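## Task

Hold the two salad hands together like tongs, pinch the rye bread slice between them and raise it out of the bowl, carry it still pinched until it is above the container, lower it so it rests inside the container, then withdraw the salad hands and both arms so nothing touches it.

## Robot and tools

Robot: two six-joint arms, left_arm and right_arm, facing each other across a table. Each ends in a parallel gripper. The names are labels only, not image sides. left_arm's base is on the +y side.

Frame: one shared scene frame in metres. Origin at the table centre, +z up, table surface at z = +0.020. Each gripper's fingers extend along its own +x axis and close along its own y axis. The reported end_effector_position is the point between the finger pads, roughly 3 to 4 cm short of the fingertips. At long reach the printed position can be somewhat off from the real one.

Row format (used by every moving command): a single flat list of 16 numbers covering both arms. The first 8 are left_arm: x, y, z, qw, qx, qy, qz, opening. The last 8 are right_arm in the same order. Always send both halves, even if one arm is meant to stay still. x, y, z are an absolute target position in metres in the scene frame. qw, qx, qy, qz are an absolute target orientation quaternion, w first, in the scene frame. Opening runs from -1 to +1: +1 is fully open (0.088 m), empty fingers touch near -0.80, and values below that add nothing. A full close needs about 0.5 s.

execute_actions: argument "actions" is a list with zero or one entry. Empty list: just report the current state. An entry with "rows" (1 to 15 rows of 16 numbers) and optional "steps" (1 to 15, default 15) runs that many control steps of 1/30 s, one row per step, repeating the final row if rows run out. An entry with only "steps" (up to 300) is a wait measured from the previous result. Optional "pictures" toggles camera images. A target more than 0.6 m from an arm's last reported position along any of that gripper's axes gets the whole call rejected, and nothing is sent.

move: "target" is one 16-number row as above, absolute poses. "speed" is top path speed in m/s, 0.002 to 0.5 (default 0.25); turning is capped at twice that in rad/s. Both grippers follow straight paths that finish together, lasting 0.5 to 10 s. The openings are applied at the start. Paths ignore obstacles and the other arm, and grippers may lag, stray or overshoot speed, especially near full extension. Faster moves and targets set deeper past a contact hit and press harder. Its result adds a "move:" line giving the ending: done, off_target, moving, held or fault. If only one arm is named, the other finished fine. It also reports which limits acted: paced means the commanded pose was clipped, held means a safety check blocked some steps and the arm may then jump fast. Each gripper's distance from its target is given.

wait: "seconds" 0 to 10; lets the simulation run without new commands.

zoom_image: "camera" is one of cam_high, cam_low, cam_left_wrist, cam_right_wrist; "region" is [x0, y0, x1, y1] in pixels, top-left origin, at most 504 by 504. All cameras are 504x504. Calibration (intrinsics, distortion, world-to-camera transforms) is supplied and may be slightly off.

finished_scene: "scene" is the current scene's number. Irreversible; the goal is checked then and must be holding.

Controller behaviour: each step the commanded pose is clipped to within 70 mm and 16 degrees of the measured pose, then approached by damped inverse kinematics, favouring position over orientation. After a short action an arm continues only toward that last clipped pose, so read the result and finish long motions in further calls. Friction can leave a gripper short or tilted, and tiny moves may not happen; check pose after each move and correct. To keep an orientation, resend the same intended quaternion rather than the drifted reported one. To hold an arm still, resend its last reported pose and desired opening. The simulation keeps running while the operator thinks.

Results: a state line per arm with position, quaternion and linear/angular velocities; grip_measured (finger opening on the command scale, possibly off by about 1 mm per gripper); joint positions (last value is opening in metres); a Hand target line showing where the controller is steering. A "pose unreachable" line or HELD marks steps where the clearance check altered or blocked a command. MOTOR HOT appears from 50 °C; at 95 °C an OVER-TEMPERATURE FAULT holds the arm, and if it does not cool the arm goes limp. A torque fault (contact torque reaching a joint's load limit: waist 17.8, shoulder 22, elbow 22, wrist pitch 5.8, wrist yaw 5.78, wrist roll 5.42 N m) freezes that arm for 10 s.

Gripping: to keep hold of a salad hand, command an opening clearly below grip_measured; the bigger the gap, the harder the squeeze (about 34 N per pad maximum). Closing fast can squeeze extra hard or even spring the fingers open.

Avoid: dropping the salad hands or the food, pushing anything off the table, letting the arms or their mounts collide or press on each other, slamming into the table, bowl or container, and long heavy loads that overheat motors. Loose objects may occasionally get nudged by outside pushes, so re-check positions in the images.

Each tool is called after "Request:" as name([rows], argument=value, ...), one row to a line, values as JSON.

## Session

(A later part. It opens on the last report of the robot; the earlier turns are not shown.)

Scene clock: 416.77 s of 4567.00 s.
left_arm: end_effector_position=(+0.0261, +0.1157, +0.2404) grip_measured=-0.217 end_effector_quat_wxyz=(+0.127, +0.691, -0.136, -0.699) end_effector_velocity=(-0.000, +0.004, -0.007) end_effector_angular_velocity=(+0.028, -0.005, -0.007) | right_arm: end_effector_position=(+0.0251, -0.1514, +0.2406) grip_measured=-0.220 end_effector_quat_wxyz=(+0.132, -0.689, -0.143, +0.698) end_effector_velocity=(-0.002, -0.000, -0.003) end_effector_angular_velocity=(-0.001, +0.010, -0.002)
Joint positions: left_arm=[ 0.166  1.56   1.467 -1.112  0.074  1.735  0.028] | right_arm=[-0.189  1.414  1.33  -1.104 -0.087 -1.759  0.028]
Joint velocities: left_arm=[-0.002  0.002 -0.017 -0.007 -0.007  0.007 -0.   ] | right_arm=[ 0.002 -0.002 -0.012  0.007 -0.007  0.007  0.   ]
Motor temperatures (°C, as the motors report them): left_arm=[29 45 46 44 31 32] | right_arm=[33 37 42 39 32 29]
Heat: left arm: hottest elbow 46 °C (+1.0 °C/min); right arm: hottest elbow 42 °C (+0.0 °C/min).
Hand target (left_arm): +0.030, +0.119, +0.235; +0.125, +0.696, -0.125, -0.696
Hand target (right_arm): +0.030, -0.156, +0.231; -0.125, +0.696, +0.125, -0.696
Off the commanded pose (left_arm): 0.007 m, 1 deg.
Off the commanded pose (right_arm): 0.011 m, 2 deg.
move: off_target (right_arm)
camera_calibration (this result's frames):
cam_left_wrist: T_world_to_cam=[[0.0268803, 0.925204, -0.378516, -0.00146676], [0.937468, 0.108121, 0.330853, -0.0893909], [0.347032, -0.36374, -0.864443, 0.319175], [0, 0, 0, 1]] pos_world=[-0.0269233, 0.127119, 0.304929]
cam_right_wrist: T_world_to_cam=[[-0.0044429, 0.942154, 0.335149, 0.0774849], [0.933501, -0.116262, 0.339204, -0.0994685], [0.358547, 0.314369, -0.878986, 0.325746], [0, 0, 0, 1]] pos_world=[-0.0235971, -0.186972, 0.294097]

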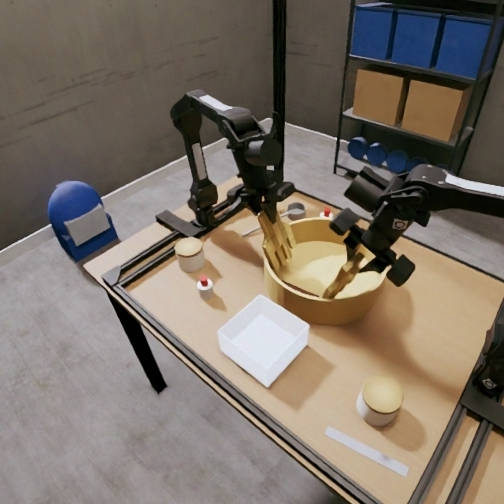

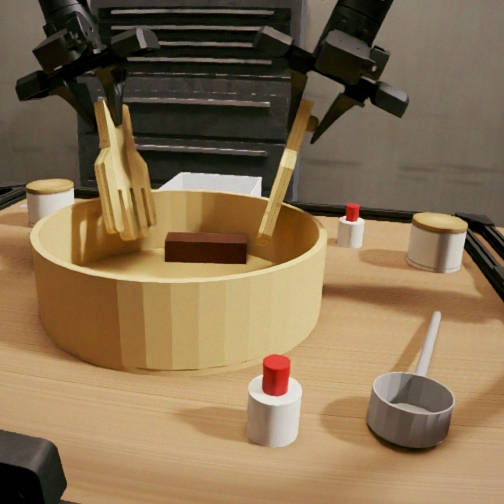

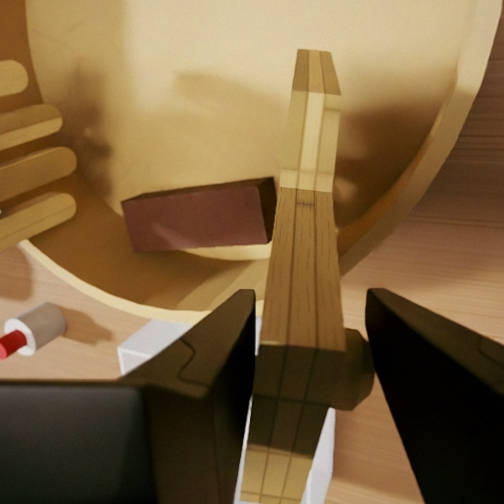

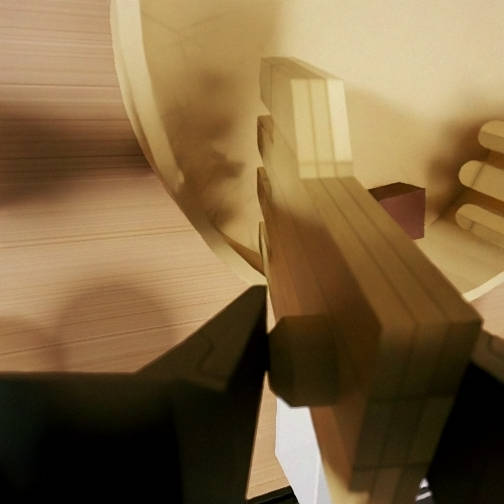

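Request:
move(target=[0.04,0.088,0.242,0.125,0.696,-0.125,-0.696,-1,0.0,-0.2,0.30,0.125,-0.696,-0.125,0.696,-1], speed=0.07)

Request:
move(target=[0.04,0.088,0.218,0.125,0.696,-0.125,-0.696,-1,0.0,-0.2,0.30,0.125,-0.696,-0.125,0.696,-1], speed=0.03)

Request:
move(target=[-0.03,0.075,0.218,0.125,0.696,-0.125,-0.696,-1,0.0,-0.2,0.30,0.125,-0.696,-0.125,0.696,-1], speed=0.04)

Scene clock: 419.03 s of 4567.00 s.
left_arm: end_effector_position=(+0.0373, +0.0906, +0.2392) grip_measured=-0.217 end_effector_quat_wxyz=(+0.122, +0.694, -0.123, -0.699) end_effector_velocity=(-0.000, +0.004, +0.002) end_effector_angular_velocity=(+0.013, -0.007, -0.007) | right_arm: end_effector_position=(+0.0002, -0.1991, +0.2950) grip_measured=-0.221 end_effector_quat_wxyz=(+0.119, -0.696, -0.120, +0.698) end_effector_velocity=(-0.003, -0.004, +0.001) end_effector_angular_velocity=(-0.011, +0.011, +0.003)
Joint positions: left_arm=[ 0.183  1.681  1.598 -1.146  0.07   1.743  0.028] | right_arm=[-0.099  1.327  1.503 -1.41  -0.036 -1.664  0.028]
Joint velocities: left_arm=[-0.002 -0.002  0.007 -0.022 -0.007  0.007  0.   ] | right_arm=[ 0.007 -0.002  0.007 -0.022 -0.007  0.007 -0.   ]
Motor temperatures (°C, as the motors report them): left_arm=[29 45 46 43 31 32] | right_arm=[33 37 42 39 32 29]
Heat: left arm: hottest elbow 46 °C (+1.0 °C/min); right arm: hottest elbow 42 °C (+0.0 °C/min).
Hand target (left_arm): +0.040, +0.088, +0.242; +0.125, +0.696, -0.125, -0.696
Hand target (right_arm): -0.000, -0.199, +0.300; -0.125, +0.696, +0.125, -0.696
Off the commanded pose (left_arm): 0.005 m, 1 deg.
Off the commanded pose (right_arm): 0.005 m, 1 deg.
move: done
camera_calibration (this result's frames):
cam_left_wrist: T_world_to_cam=[[0.0173734, 0.934712, -0.35498, 0.0148732], [0.935744, 0.10988, 0.335125, -0.0979093], [0.352251, -0.337993, -0.872743, 0.304627], [0, 0, 0, 1]] pos_world=[-0.0159456, 0.0998179, 0.303953]
cam_right_wrist: T_world_to_cam=[[0.00892999, 0.958375, 0.285374, 0.121987], [0.929015, -0.113529, 0.352195, -0.103478], [0.369933, 0.261972, -0.891359, 0.390721], [0, 0, 0, 1]] pos_world=[-0.0494968, -0.231015, 0.349905]

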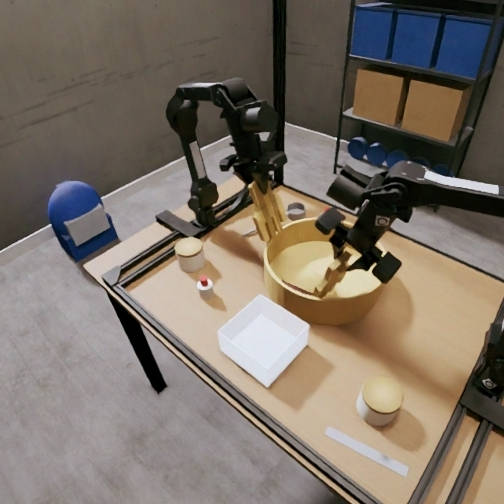

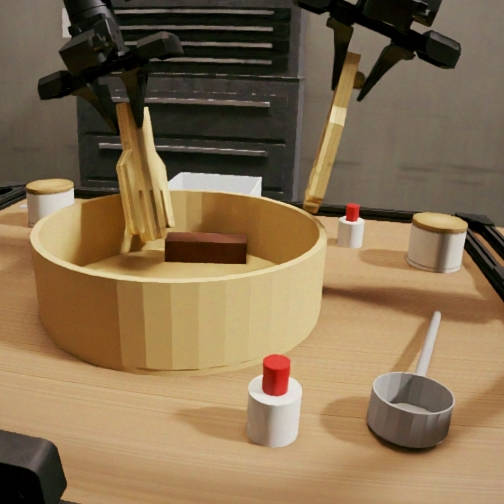

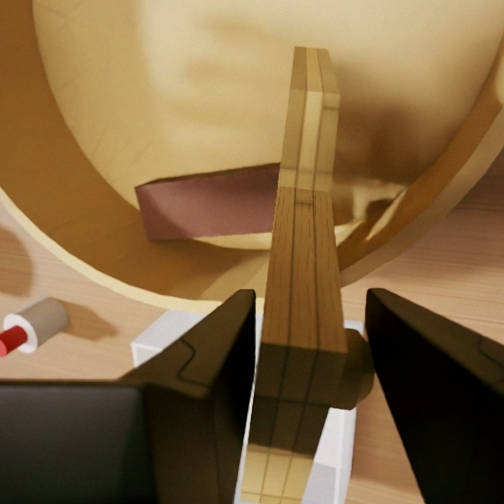

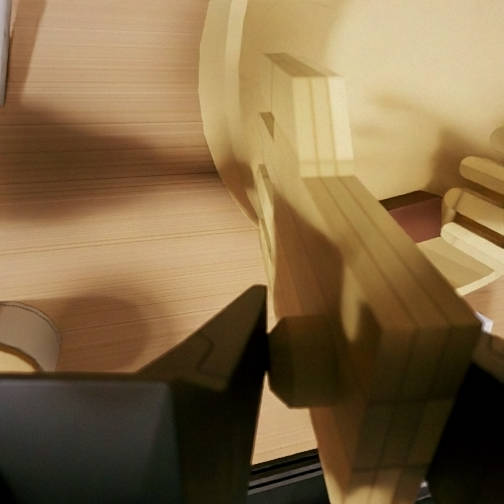

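Scene clock: 419.97 s of 4567.00 s.
left_arm: end_effector_position=(+0.0386, +0.0848, +0.2293) grip_measured=-0.219 end_effector_quat_wxyz=(+0.135, +0.693, -0.137, -0.694) end_effector_velocity=(+0.001, -0.003, -0.002) end_effector_angular_velocity=(-0.020, -0.008, +0.007) | right_arm: end_effector_position=(+0.0002, -0.1993, +0.2952) grip_measured=-0.221 end_effector_quat_wxyz=(+0.119, -0.696, -0.120, +0.698) end_effector_velocity=(-0.002, -0.006, -0.001) end_effector_angular_velocity=(-0.016, +0.001, +0.026)
Joint positions: left_arm=[ 0.184  1.667  1.532 -1.055  0.071  1.744  0.028] | right_arm=[-0.099  1.326  1.503 -1.41  -0.036 -1.664  0.028]
Joint velocities: left_arm=[-0.002 -0.007 -0.022  0.037 -0.007 -0.007 -0.   ] | right_arm=[ 0.002 -0.007 -0.002 -0.022 -0.007 -0.022 -0.   ]
Motor temperatures (°C, as the motors report them): left_arm=[29 45 46 43 31 32] | right_arm=[33 36 42 39 32 29]
Heat: left arm: hottest elbow 46 °C (+1.0 °C/min); right arm: hottest elbow 42 °C (+0.0 °C/min).
Hand target (left_arm): +0.040, +0.088, +0.218; +0.125, +0.696, -0.125, -0.696
Hand target (right_arm): +0.000, -0.200, +0.300; -0.125, +0.696, +0.125, -0.696
Off the commanded pose (left_arm): 0.012 m, 2 deg.
Off the commanded pose (right_arm): 0.005 m, 1 deg.
move: off_target (left_arm)
camera_calibration (this result's frames):
cam_left_wrist: T_world_to_cam=[[0.0200404, 0.920544, -0.390124, 0.0259691], [0.933547, 0.12245, 0.336891, -0.0965106], [0.357894, -0.370951, -0.856918, 0.292495], [0, 0, 0, 1]] pos_world=[-0.0151052, 0.0964131, 0.293288]
cam_right_wrist: T_world_to_cam=[[0.00891925, 0.958266, 0.285738, 0.122012], [0.929002, -0.113663, 0.352187, -0.103593], [0.369967, 0.26231, -0.891245, 0.39104], [0, 0, 0, 1]] pos_world=[-0.0495219, -0.231268, 0.350134]

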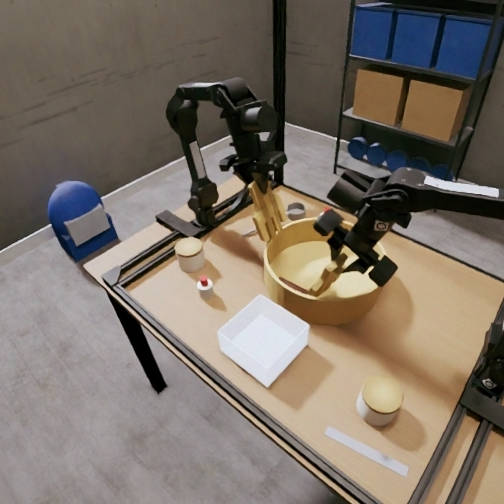

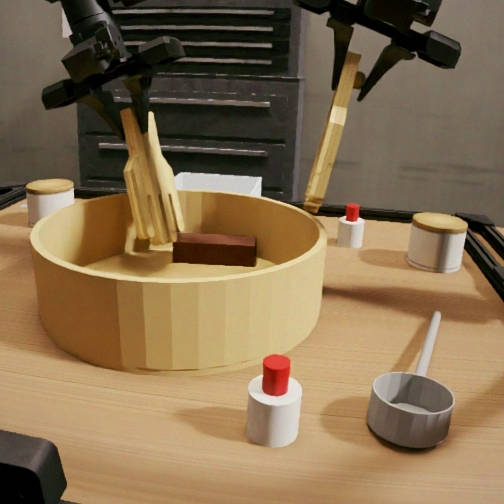

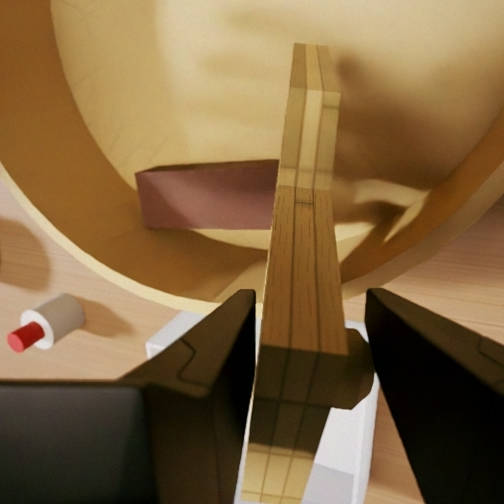

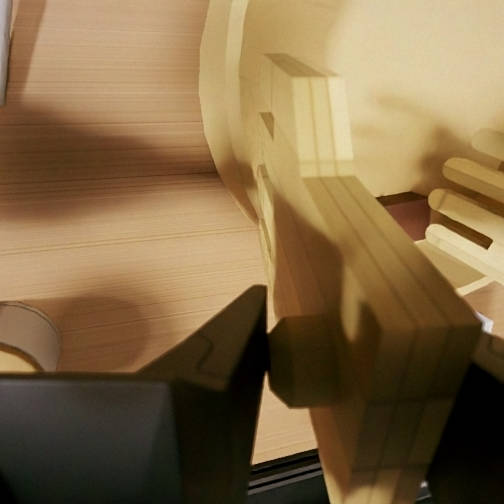

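Scene clock: 422.07 s of 4567.00 s.
left_arm: end_effector_position=(-0.0292, +0.0774, +0.2178) grip_measured=-0.221 end_effector_quat_wxyz=(+0.123, +0.695, -0.124, -0.697) end_effector_velocity=(+0.001, +0.005, -0.002) end_effector_angular_velocity=(+0.021, -0.019, +0.007) | right_arm: end_effector_position=(+0.0002, -0.1994, +0.2952) grip_measured=-0.221 end_effector_quat_wxyz=(+0.119, -0.696, -0.120, +0.698) end_effector_velocity=(-0.002, -0.002, -0.001) end_effector_angular_velocity=(-0.007, +0.010, -0.002)
Joint positions: left_arm=[-0.026  1.698  1.53  -1.051 -0.006  1.546  0.028] | right_arm=[-0.099  1.326  1.503 -1.411 -0.036 -1.664  0.028]
Joint velocities: left_arm=[-0.007 -0.002 -0.002 -0.022 -0.022 -0.007 -0.   ] | right_arm=[ 0.002 -0.002 -0.002 -0.007 -0.007  0.007 -0.   ]
Motor temperatures (°C, as the motors report them): left_arm=[29 45 46 43 31 32] | right_arm=[33 36 42 39 32 29]
Heat: left arm: hottest elbow 46 °C (+1.0 °C/min); right arm: hottest elbow 42 °C (+0.0 °C/min).
Hand target (left_arm): -0.030, +0.075, +0.218; +0.125, +0.697, -0.125, -0.696
Hand target (right_arm): -0.000, -0.200, +0.300; -0.125, +0.696, +0.125, -0.696
Off the commanded pose (left_arm): 0.003 m, 0 deg.
Off the commanded pose (right_arm): 0.005 m, 1 deg.
move: done
camera_calibration (this result's frames):
cam_left_wrist: T_world_to_cam=[[0.0173334, 0.933611, -0.357868, 0.0214714], [0.934098, 0.112532, 0.338818, -0.0281037], [0.356596, -0.340157, -0.870134, 0.304596], [0, 0, 0, 1]] pos_world=[-0.0827382, 0.0867269, 0.282245]
cam_right_wrist: T_world_to_cam=[[0.00892999, 0.958375, 0.285374, 0.122224], [0.929015, -0.113529, 0.352195, -0.103561], [0.369933, 0.261972, -0.891359, 0.391005], [0, 0, 0, 1]] pos_world=[-0.0495276, -0.231325, 0.35012]

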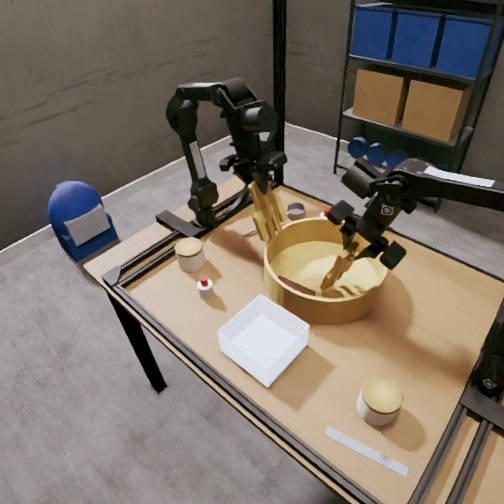

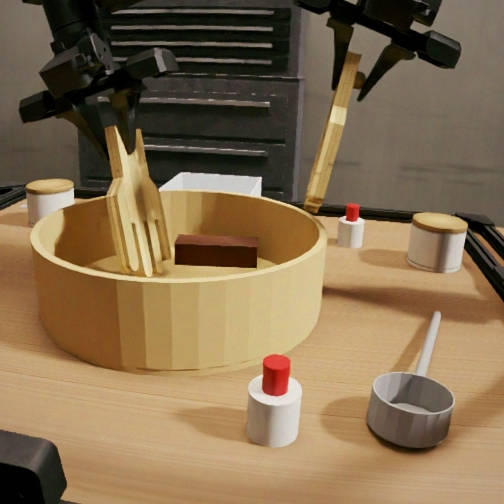

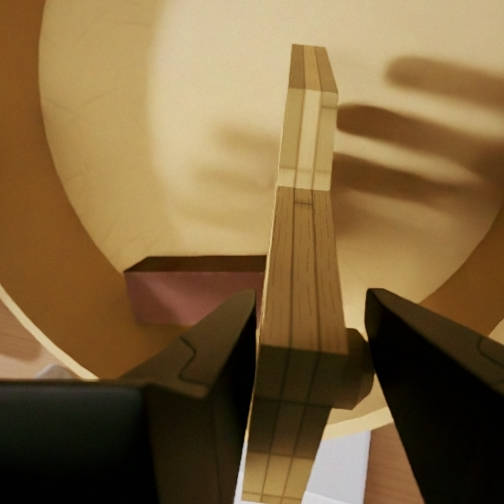

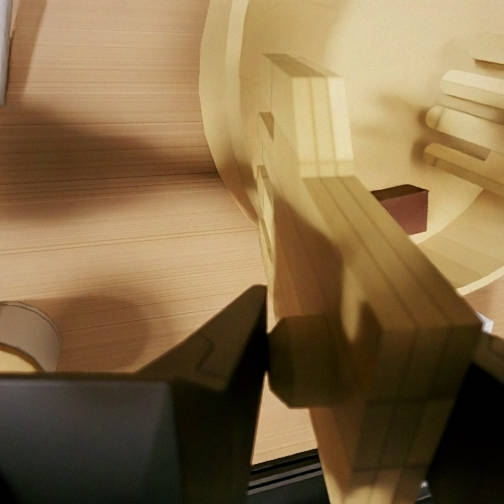

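Request:
move(target=[0.0,0.108,0.207,0.125,0.696,-0.125,-0.696,-1,0.0,-0.24,0.31,0.125,-0.696,-0.125,0.696,-1], speed=0.06)

Request:
move(target=[0.04,0.09,0.207,0.125,0.696,-0.125,-0.696,-1,0.0,-0.24,0.31,0.125,-0.696,-0.125,0.696,-1], speed=0.04)

Request:
move(target=[0.045,0.02,0.207,0.125,0.696,-0.125,-0.696,-1,0.0,-0.24,0.31,0.125,-0.696,-0.125,0.696,-1], speed=0.04)

Scene clock: 423.77 s of 4567.00 s.
left_arm: end_effector_position=(-0.0008, +0.1055, +0.2065) grip_measured=-0.222 end_effector_quat_wxyz=(+0.123, +0.697, -0.124, -0.695) end_effector_velocity=(-0.000, +0.003, -0.001) end_effector_angular_velocity=(-0.003, +0.004, -0.007) | right_arm: end_effector_position=(+0.0000, -0.2376, +0.3105) grip_measured=-0.221 end_effector_quat_wxyz=(+0.125, -0.697, -0.124, +0.695) end_effector_velocity=(-0.001, -0.006, -0.002) end_effector_angular_velocity=(-0.021, +0.007, +0.007)
Joint positions: left_arm=[ 0.062  1.591  1.37  -0.999  0.019  1.63   0.028] | right_arm=[-0.116  1.21   1.491 -1.499 -0.037 -1.68   0.028]
Joint velocities: left_arm=[ 0.002 -0.012 -0.017  0.007  0.007  0.007 -0.   ] | right_arm=[-0.002 -0.007 -0.007 -0.022 -0.007 -0.007  0.   ]
Motor temperatures (°C, as the motors report them): left_arm=[29 45 45 43 31 32] | right_arm=[33 36 42 38 32 29]
Heat: left arm: hottest shoulder 45 °C (+0.0 °C/min); right arm: hottest elbow 42 °C (+0.0 °C/min).
Hand target (left_arm): -0.000, +0.108, +0.207; +0.125, +0.696, -0.125, -0.696
Hand target (right_arm): -0.000, -0.240, +0.310; -0.125, +0.696, +0.125, -0.696
Off the commanded pose (left_arm): 0.003 m, 0 deg.
Off the commanded pose (right_arm): 0.002 m, 0 deg.
move: done
camera_calibration (this result's frames):
cam_left_wrist: T_world_to_cam=[[0.0182617, 0.93374, -0.357485, -0.00935954], [0.932009, 0.113546, 0.34419, -0.0551031], [0.361975, -0.339465, -0.868181, 0.293722], [0, 0, 0, 1]] pos_world=[-0.0547926, 0.114704, 0.270624]
cam_right_wrist: T_world_to_cam=[[0.00953288, 0.953866, 0.30008, 0.148847], [0.926788, -0.121108, 0.355524, -0.116002], [0.375464, 0.274721, -0.885186, 0.415791], [0, 0, 0, 1]] pos_world=[-0.0500243, -0.270255, 0.364628]

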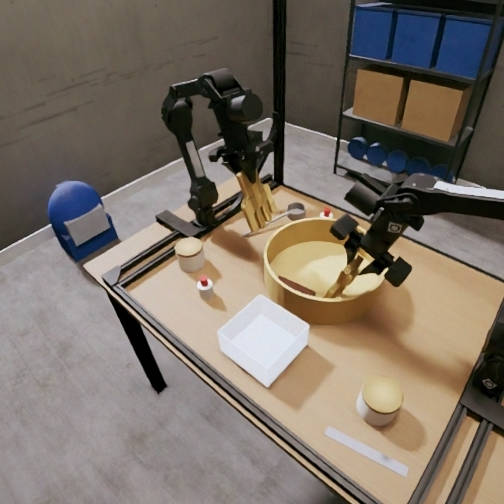

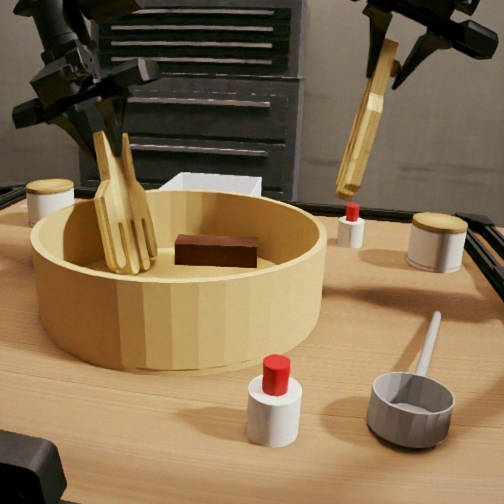

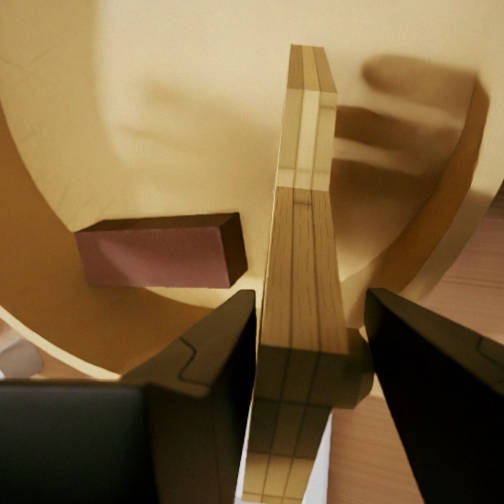

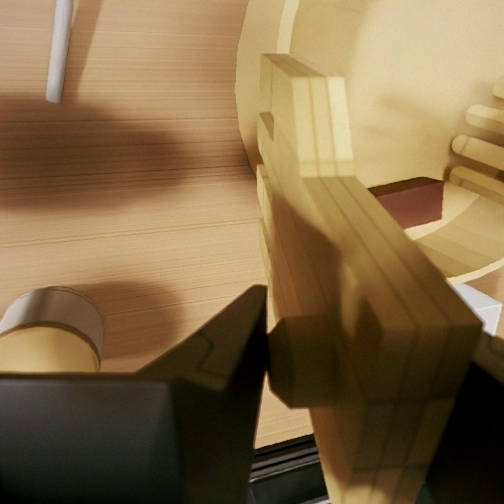

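Scene clock: 425.17 s of 4567.00 s.
left_arm: end_effector_position=(+0.0304, +0.0914, +0.2060) grip_measured=-0.223 end_effector_quat_wxyz=(+0.119, +0.689, -0.132, -0.703) end_effector_velocity=(+0.006, +0.000, -0.001) end_effector_angular_velocity=(+0.011, -0.017, +0.022) | right_arm: end_effector_position=(+0.0001, -0.2381, +0.3103) grip_measured=-0.221 end_effector_quat_wxyz=(+0.125, -0.697, -0.125, +0.695) end_effector_velocity=(+0.001, -0.002, -0.001) end_effector_angular_velocity=(-0.008, -0.014, +0.016)
Joint positions: left_arm=[ 0.17   1.658  1.437 -1.003  0.081  1.745  0.028] | right_arm=[-0.117  1.208  1.489 -1.499 -0.038 -1.681  0.028]
Joint velocities: left_arm=[ 0.007  0.007  0.007 -0.007 -0.022 -0.007 -0.   ] | right_arm=[-0.002 -0.002 -0.002 -0.007  0.007 -0.022  0.   ]
Motor temperatures (°C, as the motors report them): left_arm=[29 45 46 43 31 32] | right_arm=[33 36 42 38 32 29]
Heat: left arm: hottest elbow 46 °C (+1.0 °C/min); right arm: hottest elbow 42 °C (+0.0 °C/min).
Hand target (left_arm): +0.040, +0.090, +0.207; +0.125, +0.696, -0.125, -0.696
Hand target (right_arm): -0.000, -0.240, +0.310; -0.125, +0.696, +0.125, -0.696
Off the commanded pose (left_arm): 0.010 m, 2 deg.
Off the commanded pose (right_arm): 0.002 m, 0 deg.
move: off_target (left_arm)
camera_calibration (this result's frames):
cam_left_wrist: T_world_to_cam=[[0.0315566, 0.931331, -0.362805, 0.00391347], [0.9404, 0.0953036, 0.326442, -0.077377], [0.338602, -0.351483, -0.872816, 0.279971], [0, 0, 0, 1]] pos_world=[-0.0221572, 0.102135, 0.271043]
cam_right_wrist: T_world_to_cam=[[0.00909872, 0.953859, 0.300117, 0.149341], [0.926827, -0.120712, 0.355558, -0.115965], [0.375379, 0.274921, -0.88516, 0.415784], [0, 0, 0, 1]] pos_world=[-0.0499563, -0.270756, 0.364448]

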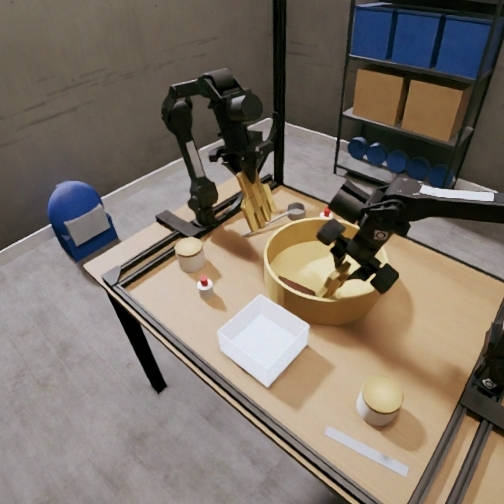

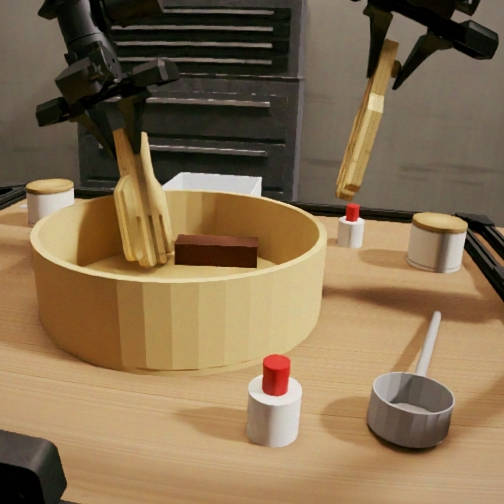

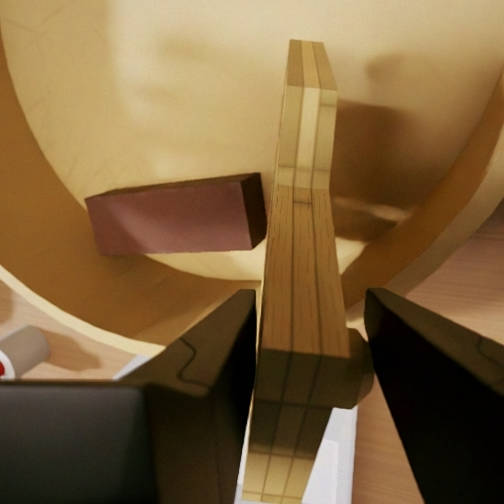

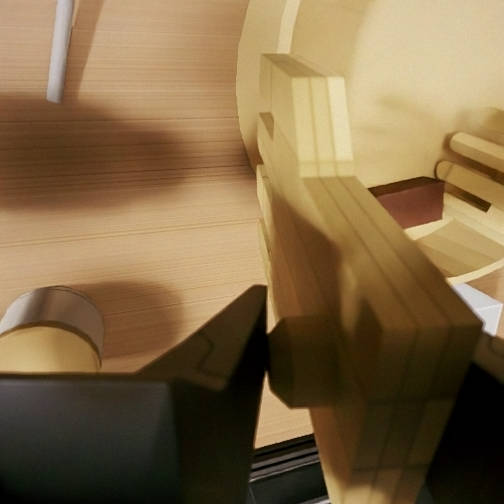

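Scene clock: 427.33 s of 4567.00 s.
left_arm: end_effector_position=(+0.0447, +0.0234, +0.2081) grip_measured=-0.224 end_effector_quat_wxyz=(+0.125, +0.694, -0.126, -0.697) end_effector_velocity=(+0.003, -0.005, +0.001) end_effector_angular_velocity=(-0.009, -0.020, +0.012) | right_arm: end_effector_position=(+0.0001, -0.2382, +0.3102) grip_measured=-0.221 end_effector_quat_wxyz=(+0.125, -0.697, -0.125, +0.695) end_effector_velocity=(-0.001, -0.002, -0.002) end_effector_angular_velocity=(-0.011, +0.006, +0.007)
Joint positions: left_arm=[ 0.17   1.929  1.78  -1.07   0.063  1.73   0.028] | right_arm=[-0.117  1.207  1.488 -1.499 -0.038 -1.681  0.028]
Joint velocities: left_arm=[-0.002  0.012  0.017  0.007 -0.022 -0.007  0.   ] | right_arm=[-0.002 -0.002 -0.007 -0.007 -0.007 -0.007 -0.   ]
Motor temperatures (°C, as the motors report them): left_arm=[29 45 46 43 31 32] | right_arm=[33 36 42 38 32 29]
Heat: left arm: hottest elbow 46 °C (+1.0 °C/min); right arm: hottest elbow 42 °C (+0.0 °C/min).
Hand target (left_arm): +0.045, +0.020, +0.207; +0.125, +0.696, -0.125, -0.696
Hand target (right_arm): -0.000, -0.240, +0.310; -0.125, +0.696, +0.125, -0.696
Off the commanded pose (left_arm): 0.004 m, 0 deg.
Off the commanded pose (right_arm): 0.002 m, 0 deg.
move: done
camera_calibration (this result's frames):
cam_left_wrist: T_world_to_cam=[[0.017572, 0.931664, -0.362896, 0.0682666], [0.934445, 0.11381, 0.337432, -0.0875288], [0.355674, -0.345035, -0.868589, 0.251295], [0, 0, 0, 1]] pos_world=[-0.00878812, 0.0330659, 0.272581]
cam_right_wrist: T_world_to_cam=[[0.00871774, 0.953863, 0.300117, 0.149442], [0.926823, -0.12038, 0.355681, -0.115912], [0.375398, 0.275055, -0.885111, 0.415799], [0, 0, 0, 1]] pos_world=[-0.0499628, -0.270868, 0.364406]

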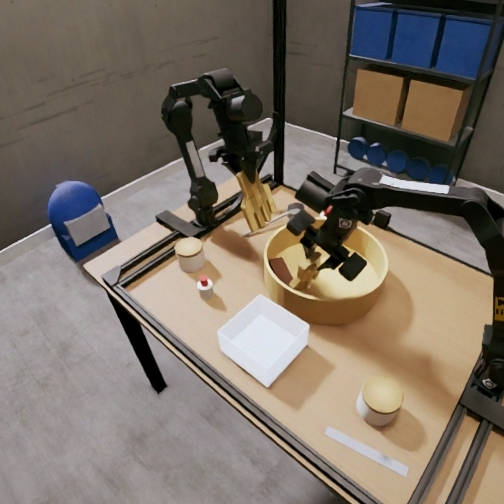

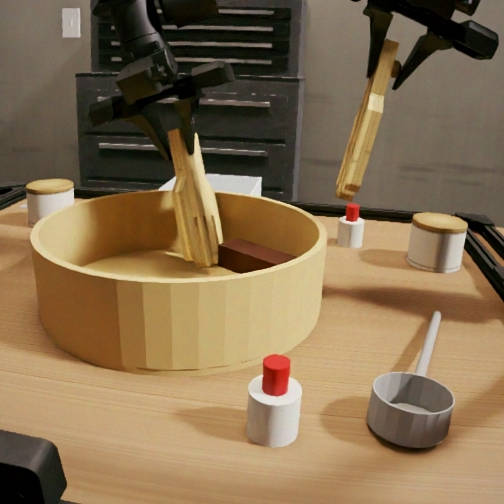

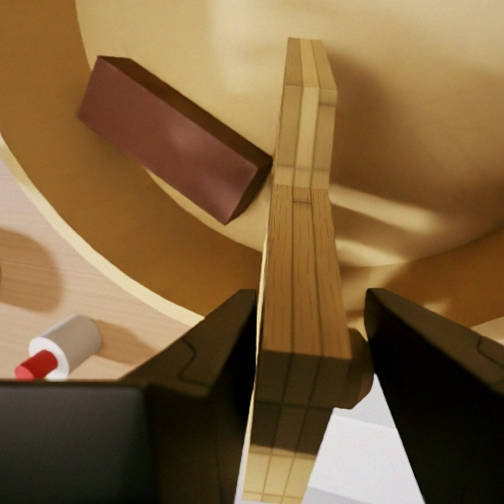

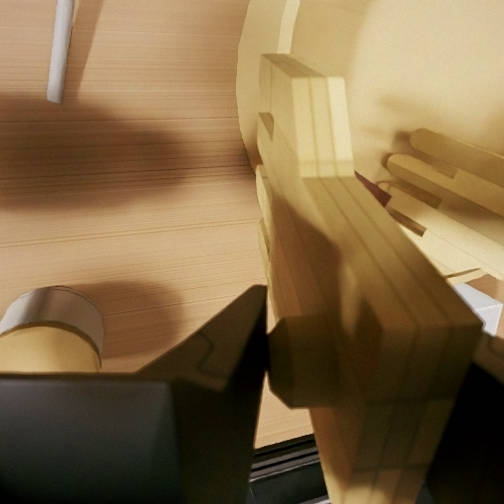

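Request:
move(target=[0.045,0.035,0.207,0.125,0.696,-0.125,-0.696,-1,-0.035,-0.185,0.26,0.075,-0.702,-0.075,0.702,-1], speed=0.07)

Request:
move(target=[0.045,0.035,0.207,0.125,0.696,-0.125,-0.696,-1,-0.035,-0.185,0.208,0.075,-0.702,-0.075,0.702,-1], speed=0.04)

Scene clock: 429.67 s of 4567.00 s.
left_arm: end_effector_position=(+0.0439, +0.0316, +0.2071) grip_measured=-0.225 end_effector_quat_wxyz=(+0.126, +0.695, -0.126, -0.697) end_effector_velocity=(+0.002, +0.003, -0.002) end_effector_angular_velocity=(+0.016, -0.016, +0.012) | right_arm: end_effector_position=(-0.0331, -0.1866, +0.2723) grip_measured=-0.233 end_effector_quat_wxyz=(+0.091, -0.703, -0.091, +0.699) end_effector_velocity=(+0.003, -0.003, -0.002) end_effector_angular_velocity=(-0.012, -0.002, -0.030)
Joint positions: left_arm=[ 0.171  1.893  1.727 -1.051  0.063  1.731  0.028] | right_arm=[ 0.06   1.405  1.489 -1.397  0.02  -1.514  0.028]
Joint velocities: left_arm=[-0.002 -0.002 -0.007 -0.007 -0.022 -0.007  0.007] | right_arm=[-0.007 -0.002 -0.007 -0.007  0.007  0.022  0.   ]
Motor temperatures (°C, as the motors report them): left_arm=[29 46 46 42 31 32] | right_arm=[33 36 42 38 32 29]
Heat: left arm: hottest shoulder 46 °C (+1.0 °C/min); right arm: hottest elbow 42 °C (+0.0 °C/min).
Hand target (left_arm): +0.045, +0.035, +0.207; +0.125, +0.696, -0.125, -0.696
Hand target (right_arm): -0.035, -0.186, +0.260; -0.075, +0.704, +0.075, -0.702
Off the commanded pose (left_arm): 0.004 m, 0 deg.
Off the commanded pose (right_arm): 0.013 m, 3 deg.
move: off_target (right_arm)
camera_calibration (this result's frames):
cam_left_wrist: T_world_to_cam=[[0.0177555, 0.931166, -0.364163, 0.0605068], [0.933945, 0.114592, 0.338549, -0.0876046], [0.356975, -0.346119, -0.867623, 0.253284], [0, 0, 0, 1]] pos_world=[-0.00967241, 0.0413633, 0.271448]
cam_right_wrist: T_world_to_cam=[[0.008872, 0.978191, 0.207517, 0.141731], [0.925994, -0.0863667, 0.367526, -0.0623651], [0.377433, 0.188898, -0.906566, 0.37033], [0, 0, 0, 1]] pos_world=[-0.0832825, -0.213981, 0.329238]

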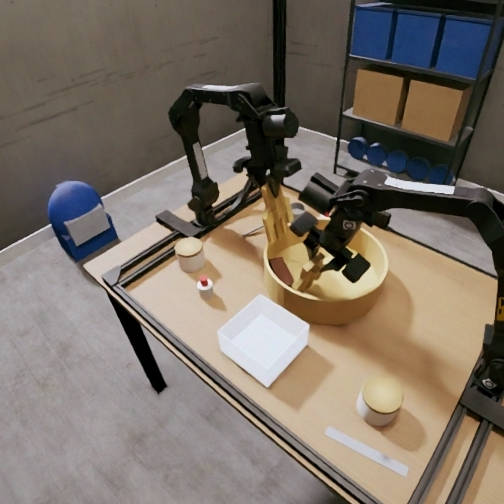

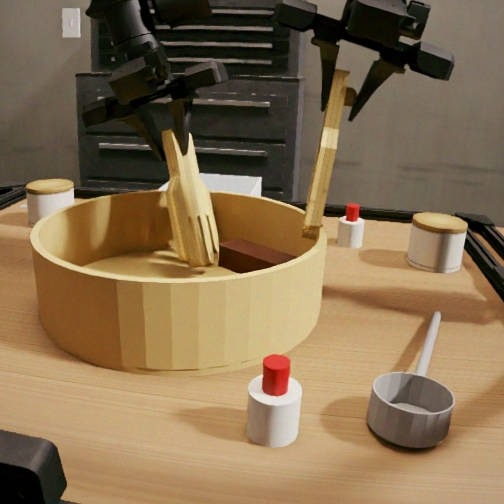

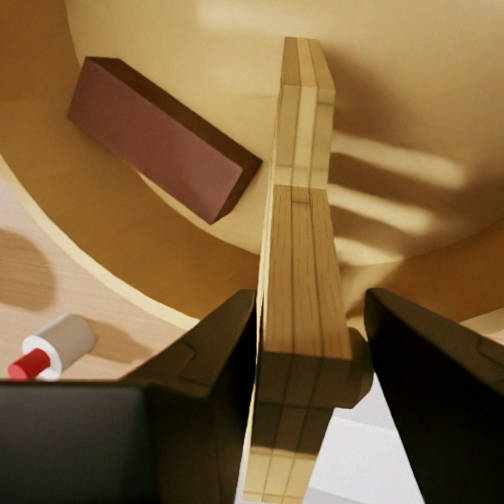

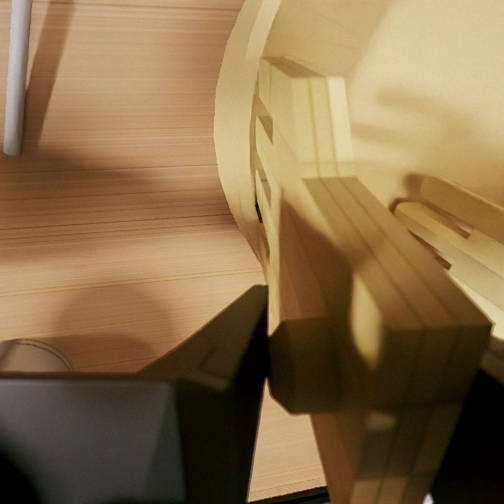

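Scene clock: 431.60 s of 4567.00 s.
left_arm: end_effector_position=(+0.0439, +0.0318, +0.2069) grip_measured=-0.227 end_effector_quat_wxyz=(+0.125, +0.695, -0.126, -0.697) end_effector_velocity=(-0.000, +0.003, -0.002) end_effector_angular_velocity=(+0.013, +0.003, +0.021) | right_arm: end_effector_position=(-0.0383, -0.1757, +0.2215) grip_measured=-0.233 end_effector_quat_wxyz=(+0.093, -0.696, -0.101, +0.704) end_effector_velocity=(-0.000, -0.001, -0.003) end_effector_angular_velocity=(-0.003, +0.009, -0.007)
Joint positions: left_arm=[ 0.171  1.893  1.726 -1.051  0.063  1.731  0.028] | right_arm=[ 0.068  1.39   1.265 -1.171  0.006 -1.514  0.028]
Joint velocities: left_arm=[-0.002 -0.002 -0.007 -0.007 -0.007 -0.022  0.   ] | right_arm=[-0.002 -0.002 -0.012  0.007 -0.007  0.007 -0.   ]
Motor temperatures (°C, as the motors report them): left_arm=[29 46 45 42 31 32] | right_arm=[33 36 41 38 32 29]
Heat: left arm: hottest shoulder 46 °C (+1.0 °C/min); right arm: hottest elbow 41 °C (+0.0 °C/min).
Hand target (left_arm): +0.045, +0.035, +0.207; +0.125, +0.696, -0.125, -0.696
Hand target (right_arm): -0.035, -0.186, +0.209; -0.075, +0.703, +0.075, -0.703
Off the commanded pose (left_arm): 0.003 m, 0 deg.
Off the commanded pose (right_arm): 0.017 m, 4 deg.
move: off_target (right_arm)
camera_calibration (this result's frames):
cam_left_wrist: T_world_to_cam=[[0.0177083, 0.931439, -0.363465, 0.0600595], [0.933989, 0.114338, 0.338514, -0.0875067], [0.356863, -0.345467, -0.86793, 0.253238], [0, 0, 0, 1]] pos_world=[-0.00970442, 0.0415489, 0.271244]
cam_right_wrist: T_world_to_cam=[[-0.000159601, 0.974571, 0.224077, 0.136955], [0.932306, -0.0808972, 0.352508, -0.0334553], [0.361671, 0.208965, -0.908586, 0.327545], [0, 0, 0, 1]] pos_world=[-0.0872513, -0.204625, 0.278708]

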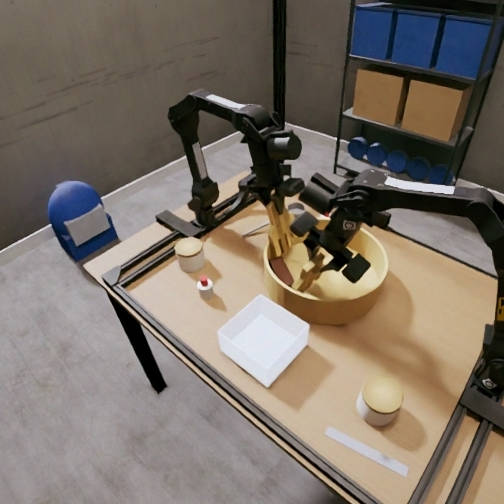

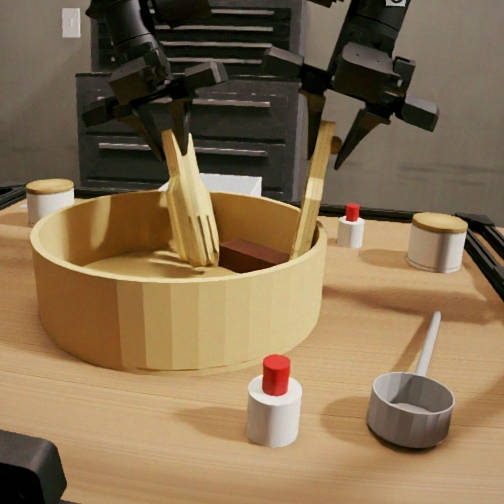

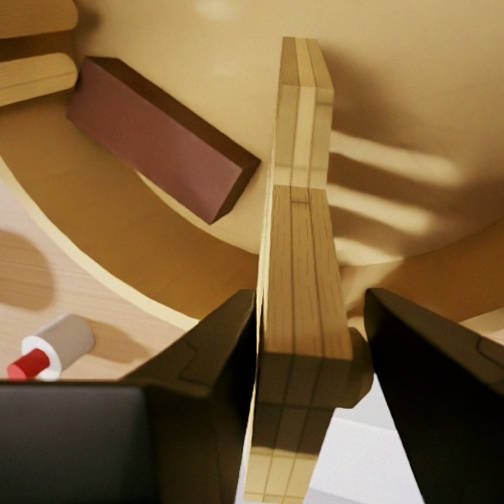

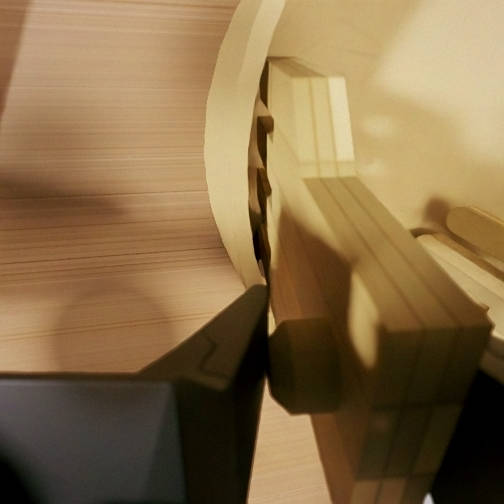

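Finger is at the end. Push +y while tilting; left gives way partly.

Request:
move(target=[0.045,0.065,0.205,0.14,0.693,-0.14,-0.693,-1,-0.015,-0.14,0.204,0.14,-0.693,-0.14,0.693,-1], speed=0.025)

Scene clock: 434.90 s of 4567.00 s.
left_arm: end_effector_position=(+0.0429, +0.0622, +0.2032) grip_measured=-0.230 end_effector_quat_wxyz=(+0.137, +0.692, -0.140, -0.694) end_effector_velocity=(-0.000, +0.002, +0.001) end_effector_angular_velocity=(+0.004, -0.003, +0.007) | right_arm: end_effector_position=(-0.0156, -0.1379, +0.2139) grip_measured=-0.234 end_effector_quat_wxyz=(+0.151, -0.691, -0.151, +0.691) end_effector_velocity=(-0.003, +0.001, -0.001) end_effector_angular_velocity=(+0.003, +0.011, +0.027)
Joint positions: left_arm=[ 0.186  1.745  1.514 -0.953  0.074  1.747  0.028] | right_arm=[-0.017  1.405  1.202 -0.937 -0.008 -1.587  0.028]
Joint velocities: left_arm=[-0.002 -0.007 -0.002 -0.007 -0.007 -0.007 -0.   ] | right_arm=[-0.002  0.002 -0.002  0.007 -0.022 -0.022 -0.   ]
Motor temperatures (°C, as the motors report them): left_arm=[29 47 45 42 31 32] | right_arm=[33 36 41 38 32 29]
Heat: left arm: hottest shoulder 47 °C (+3.0 °C/min); right arm: hottest elbow 41 °C (+0.0 °C/min).
Hand target (left_arm): +0.045, +0.065, +0.205; +0.140, +0.693, -0.140, -0.693
Hand target (right_arm): -0.015, -0.141, +0.204; -0.140, +0.693, +0.140, -0.694
Off the commanded pose (left_arm): 0.004 m, 0 deg.
Off the commanded pose (right_arm): 0.010 m, 2 deg.
move: off_target (right_arm)
camera_calibration (this result's frames):
cam_left_wrist: T_world_to_cam=[[0.0213442, 0.917765, -0.396549, 0.0378496], [0.934136, 0.123039, 0.335039, -0.0886499], [0.356278, -0.377582, -0.854691, 0.260263], [0, 0, 0, 1]] pos_world=[-0.010723, 0.0744412, 0.267155]
cam_right_wrist: T_world_to_cam=[[0.00885737, 0.928346, 0.371613, 0.0640662], [0.927998, -0.14606, 0.342762, -0.0558596], [0.372479, 0.34182, -0.862797, 0.313248], [0, 0, 0, 1]] pos_world=[-0.0654081, -0.174709, 0.265608]

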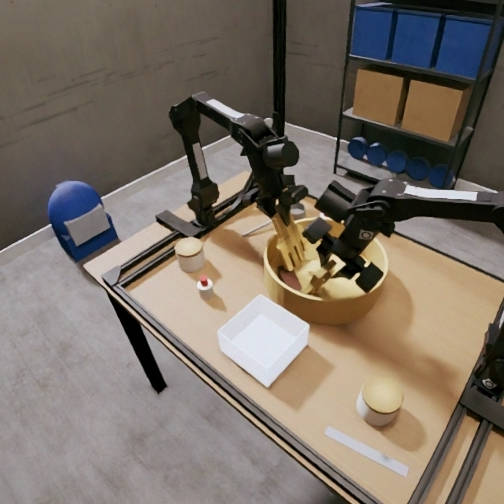

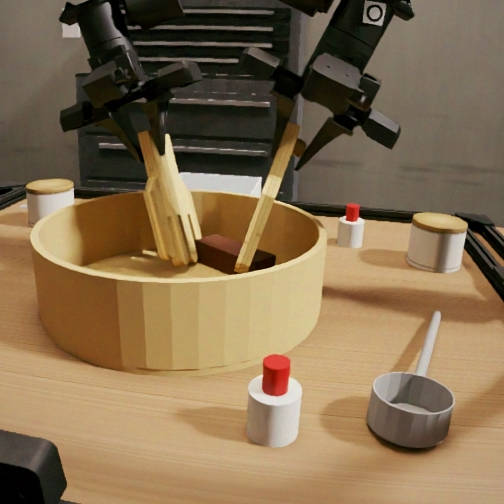

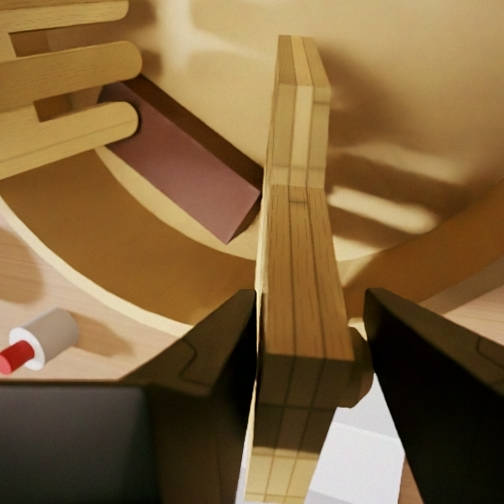

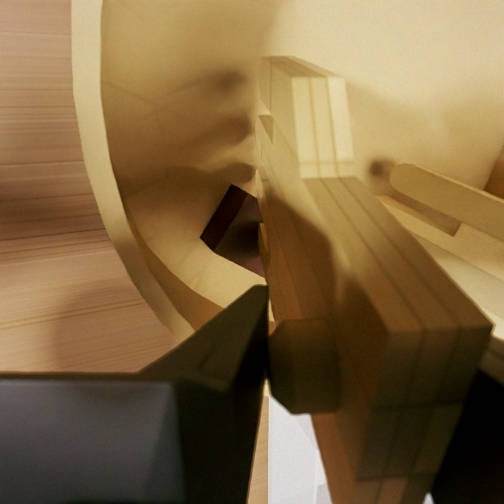

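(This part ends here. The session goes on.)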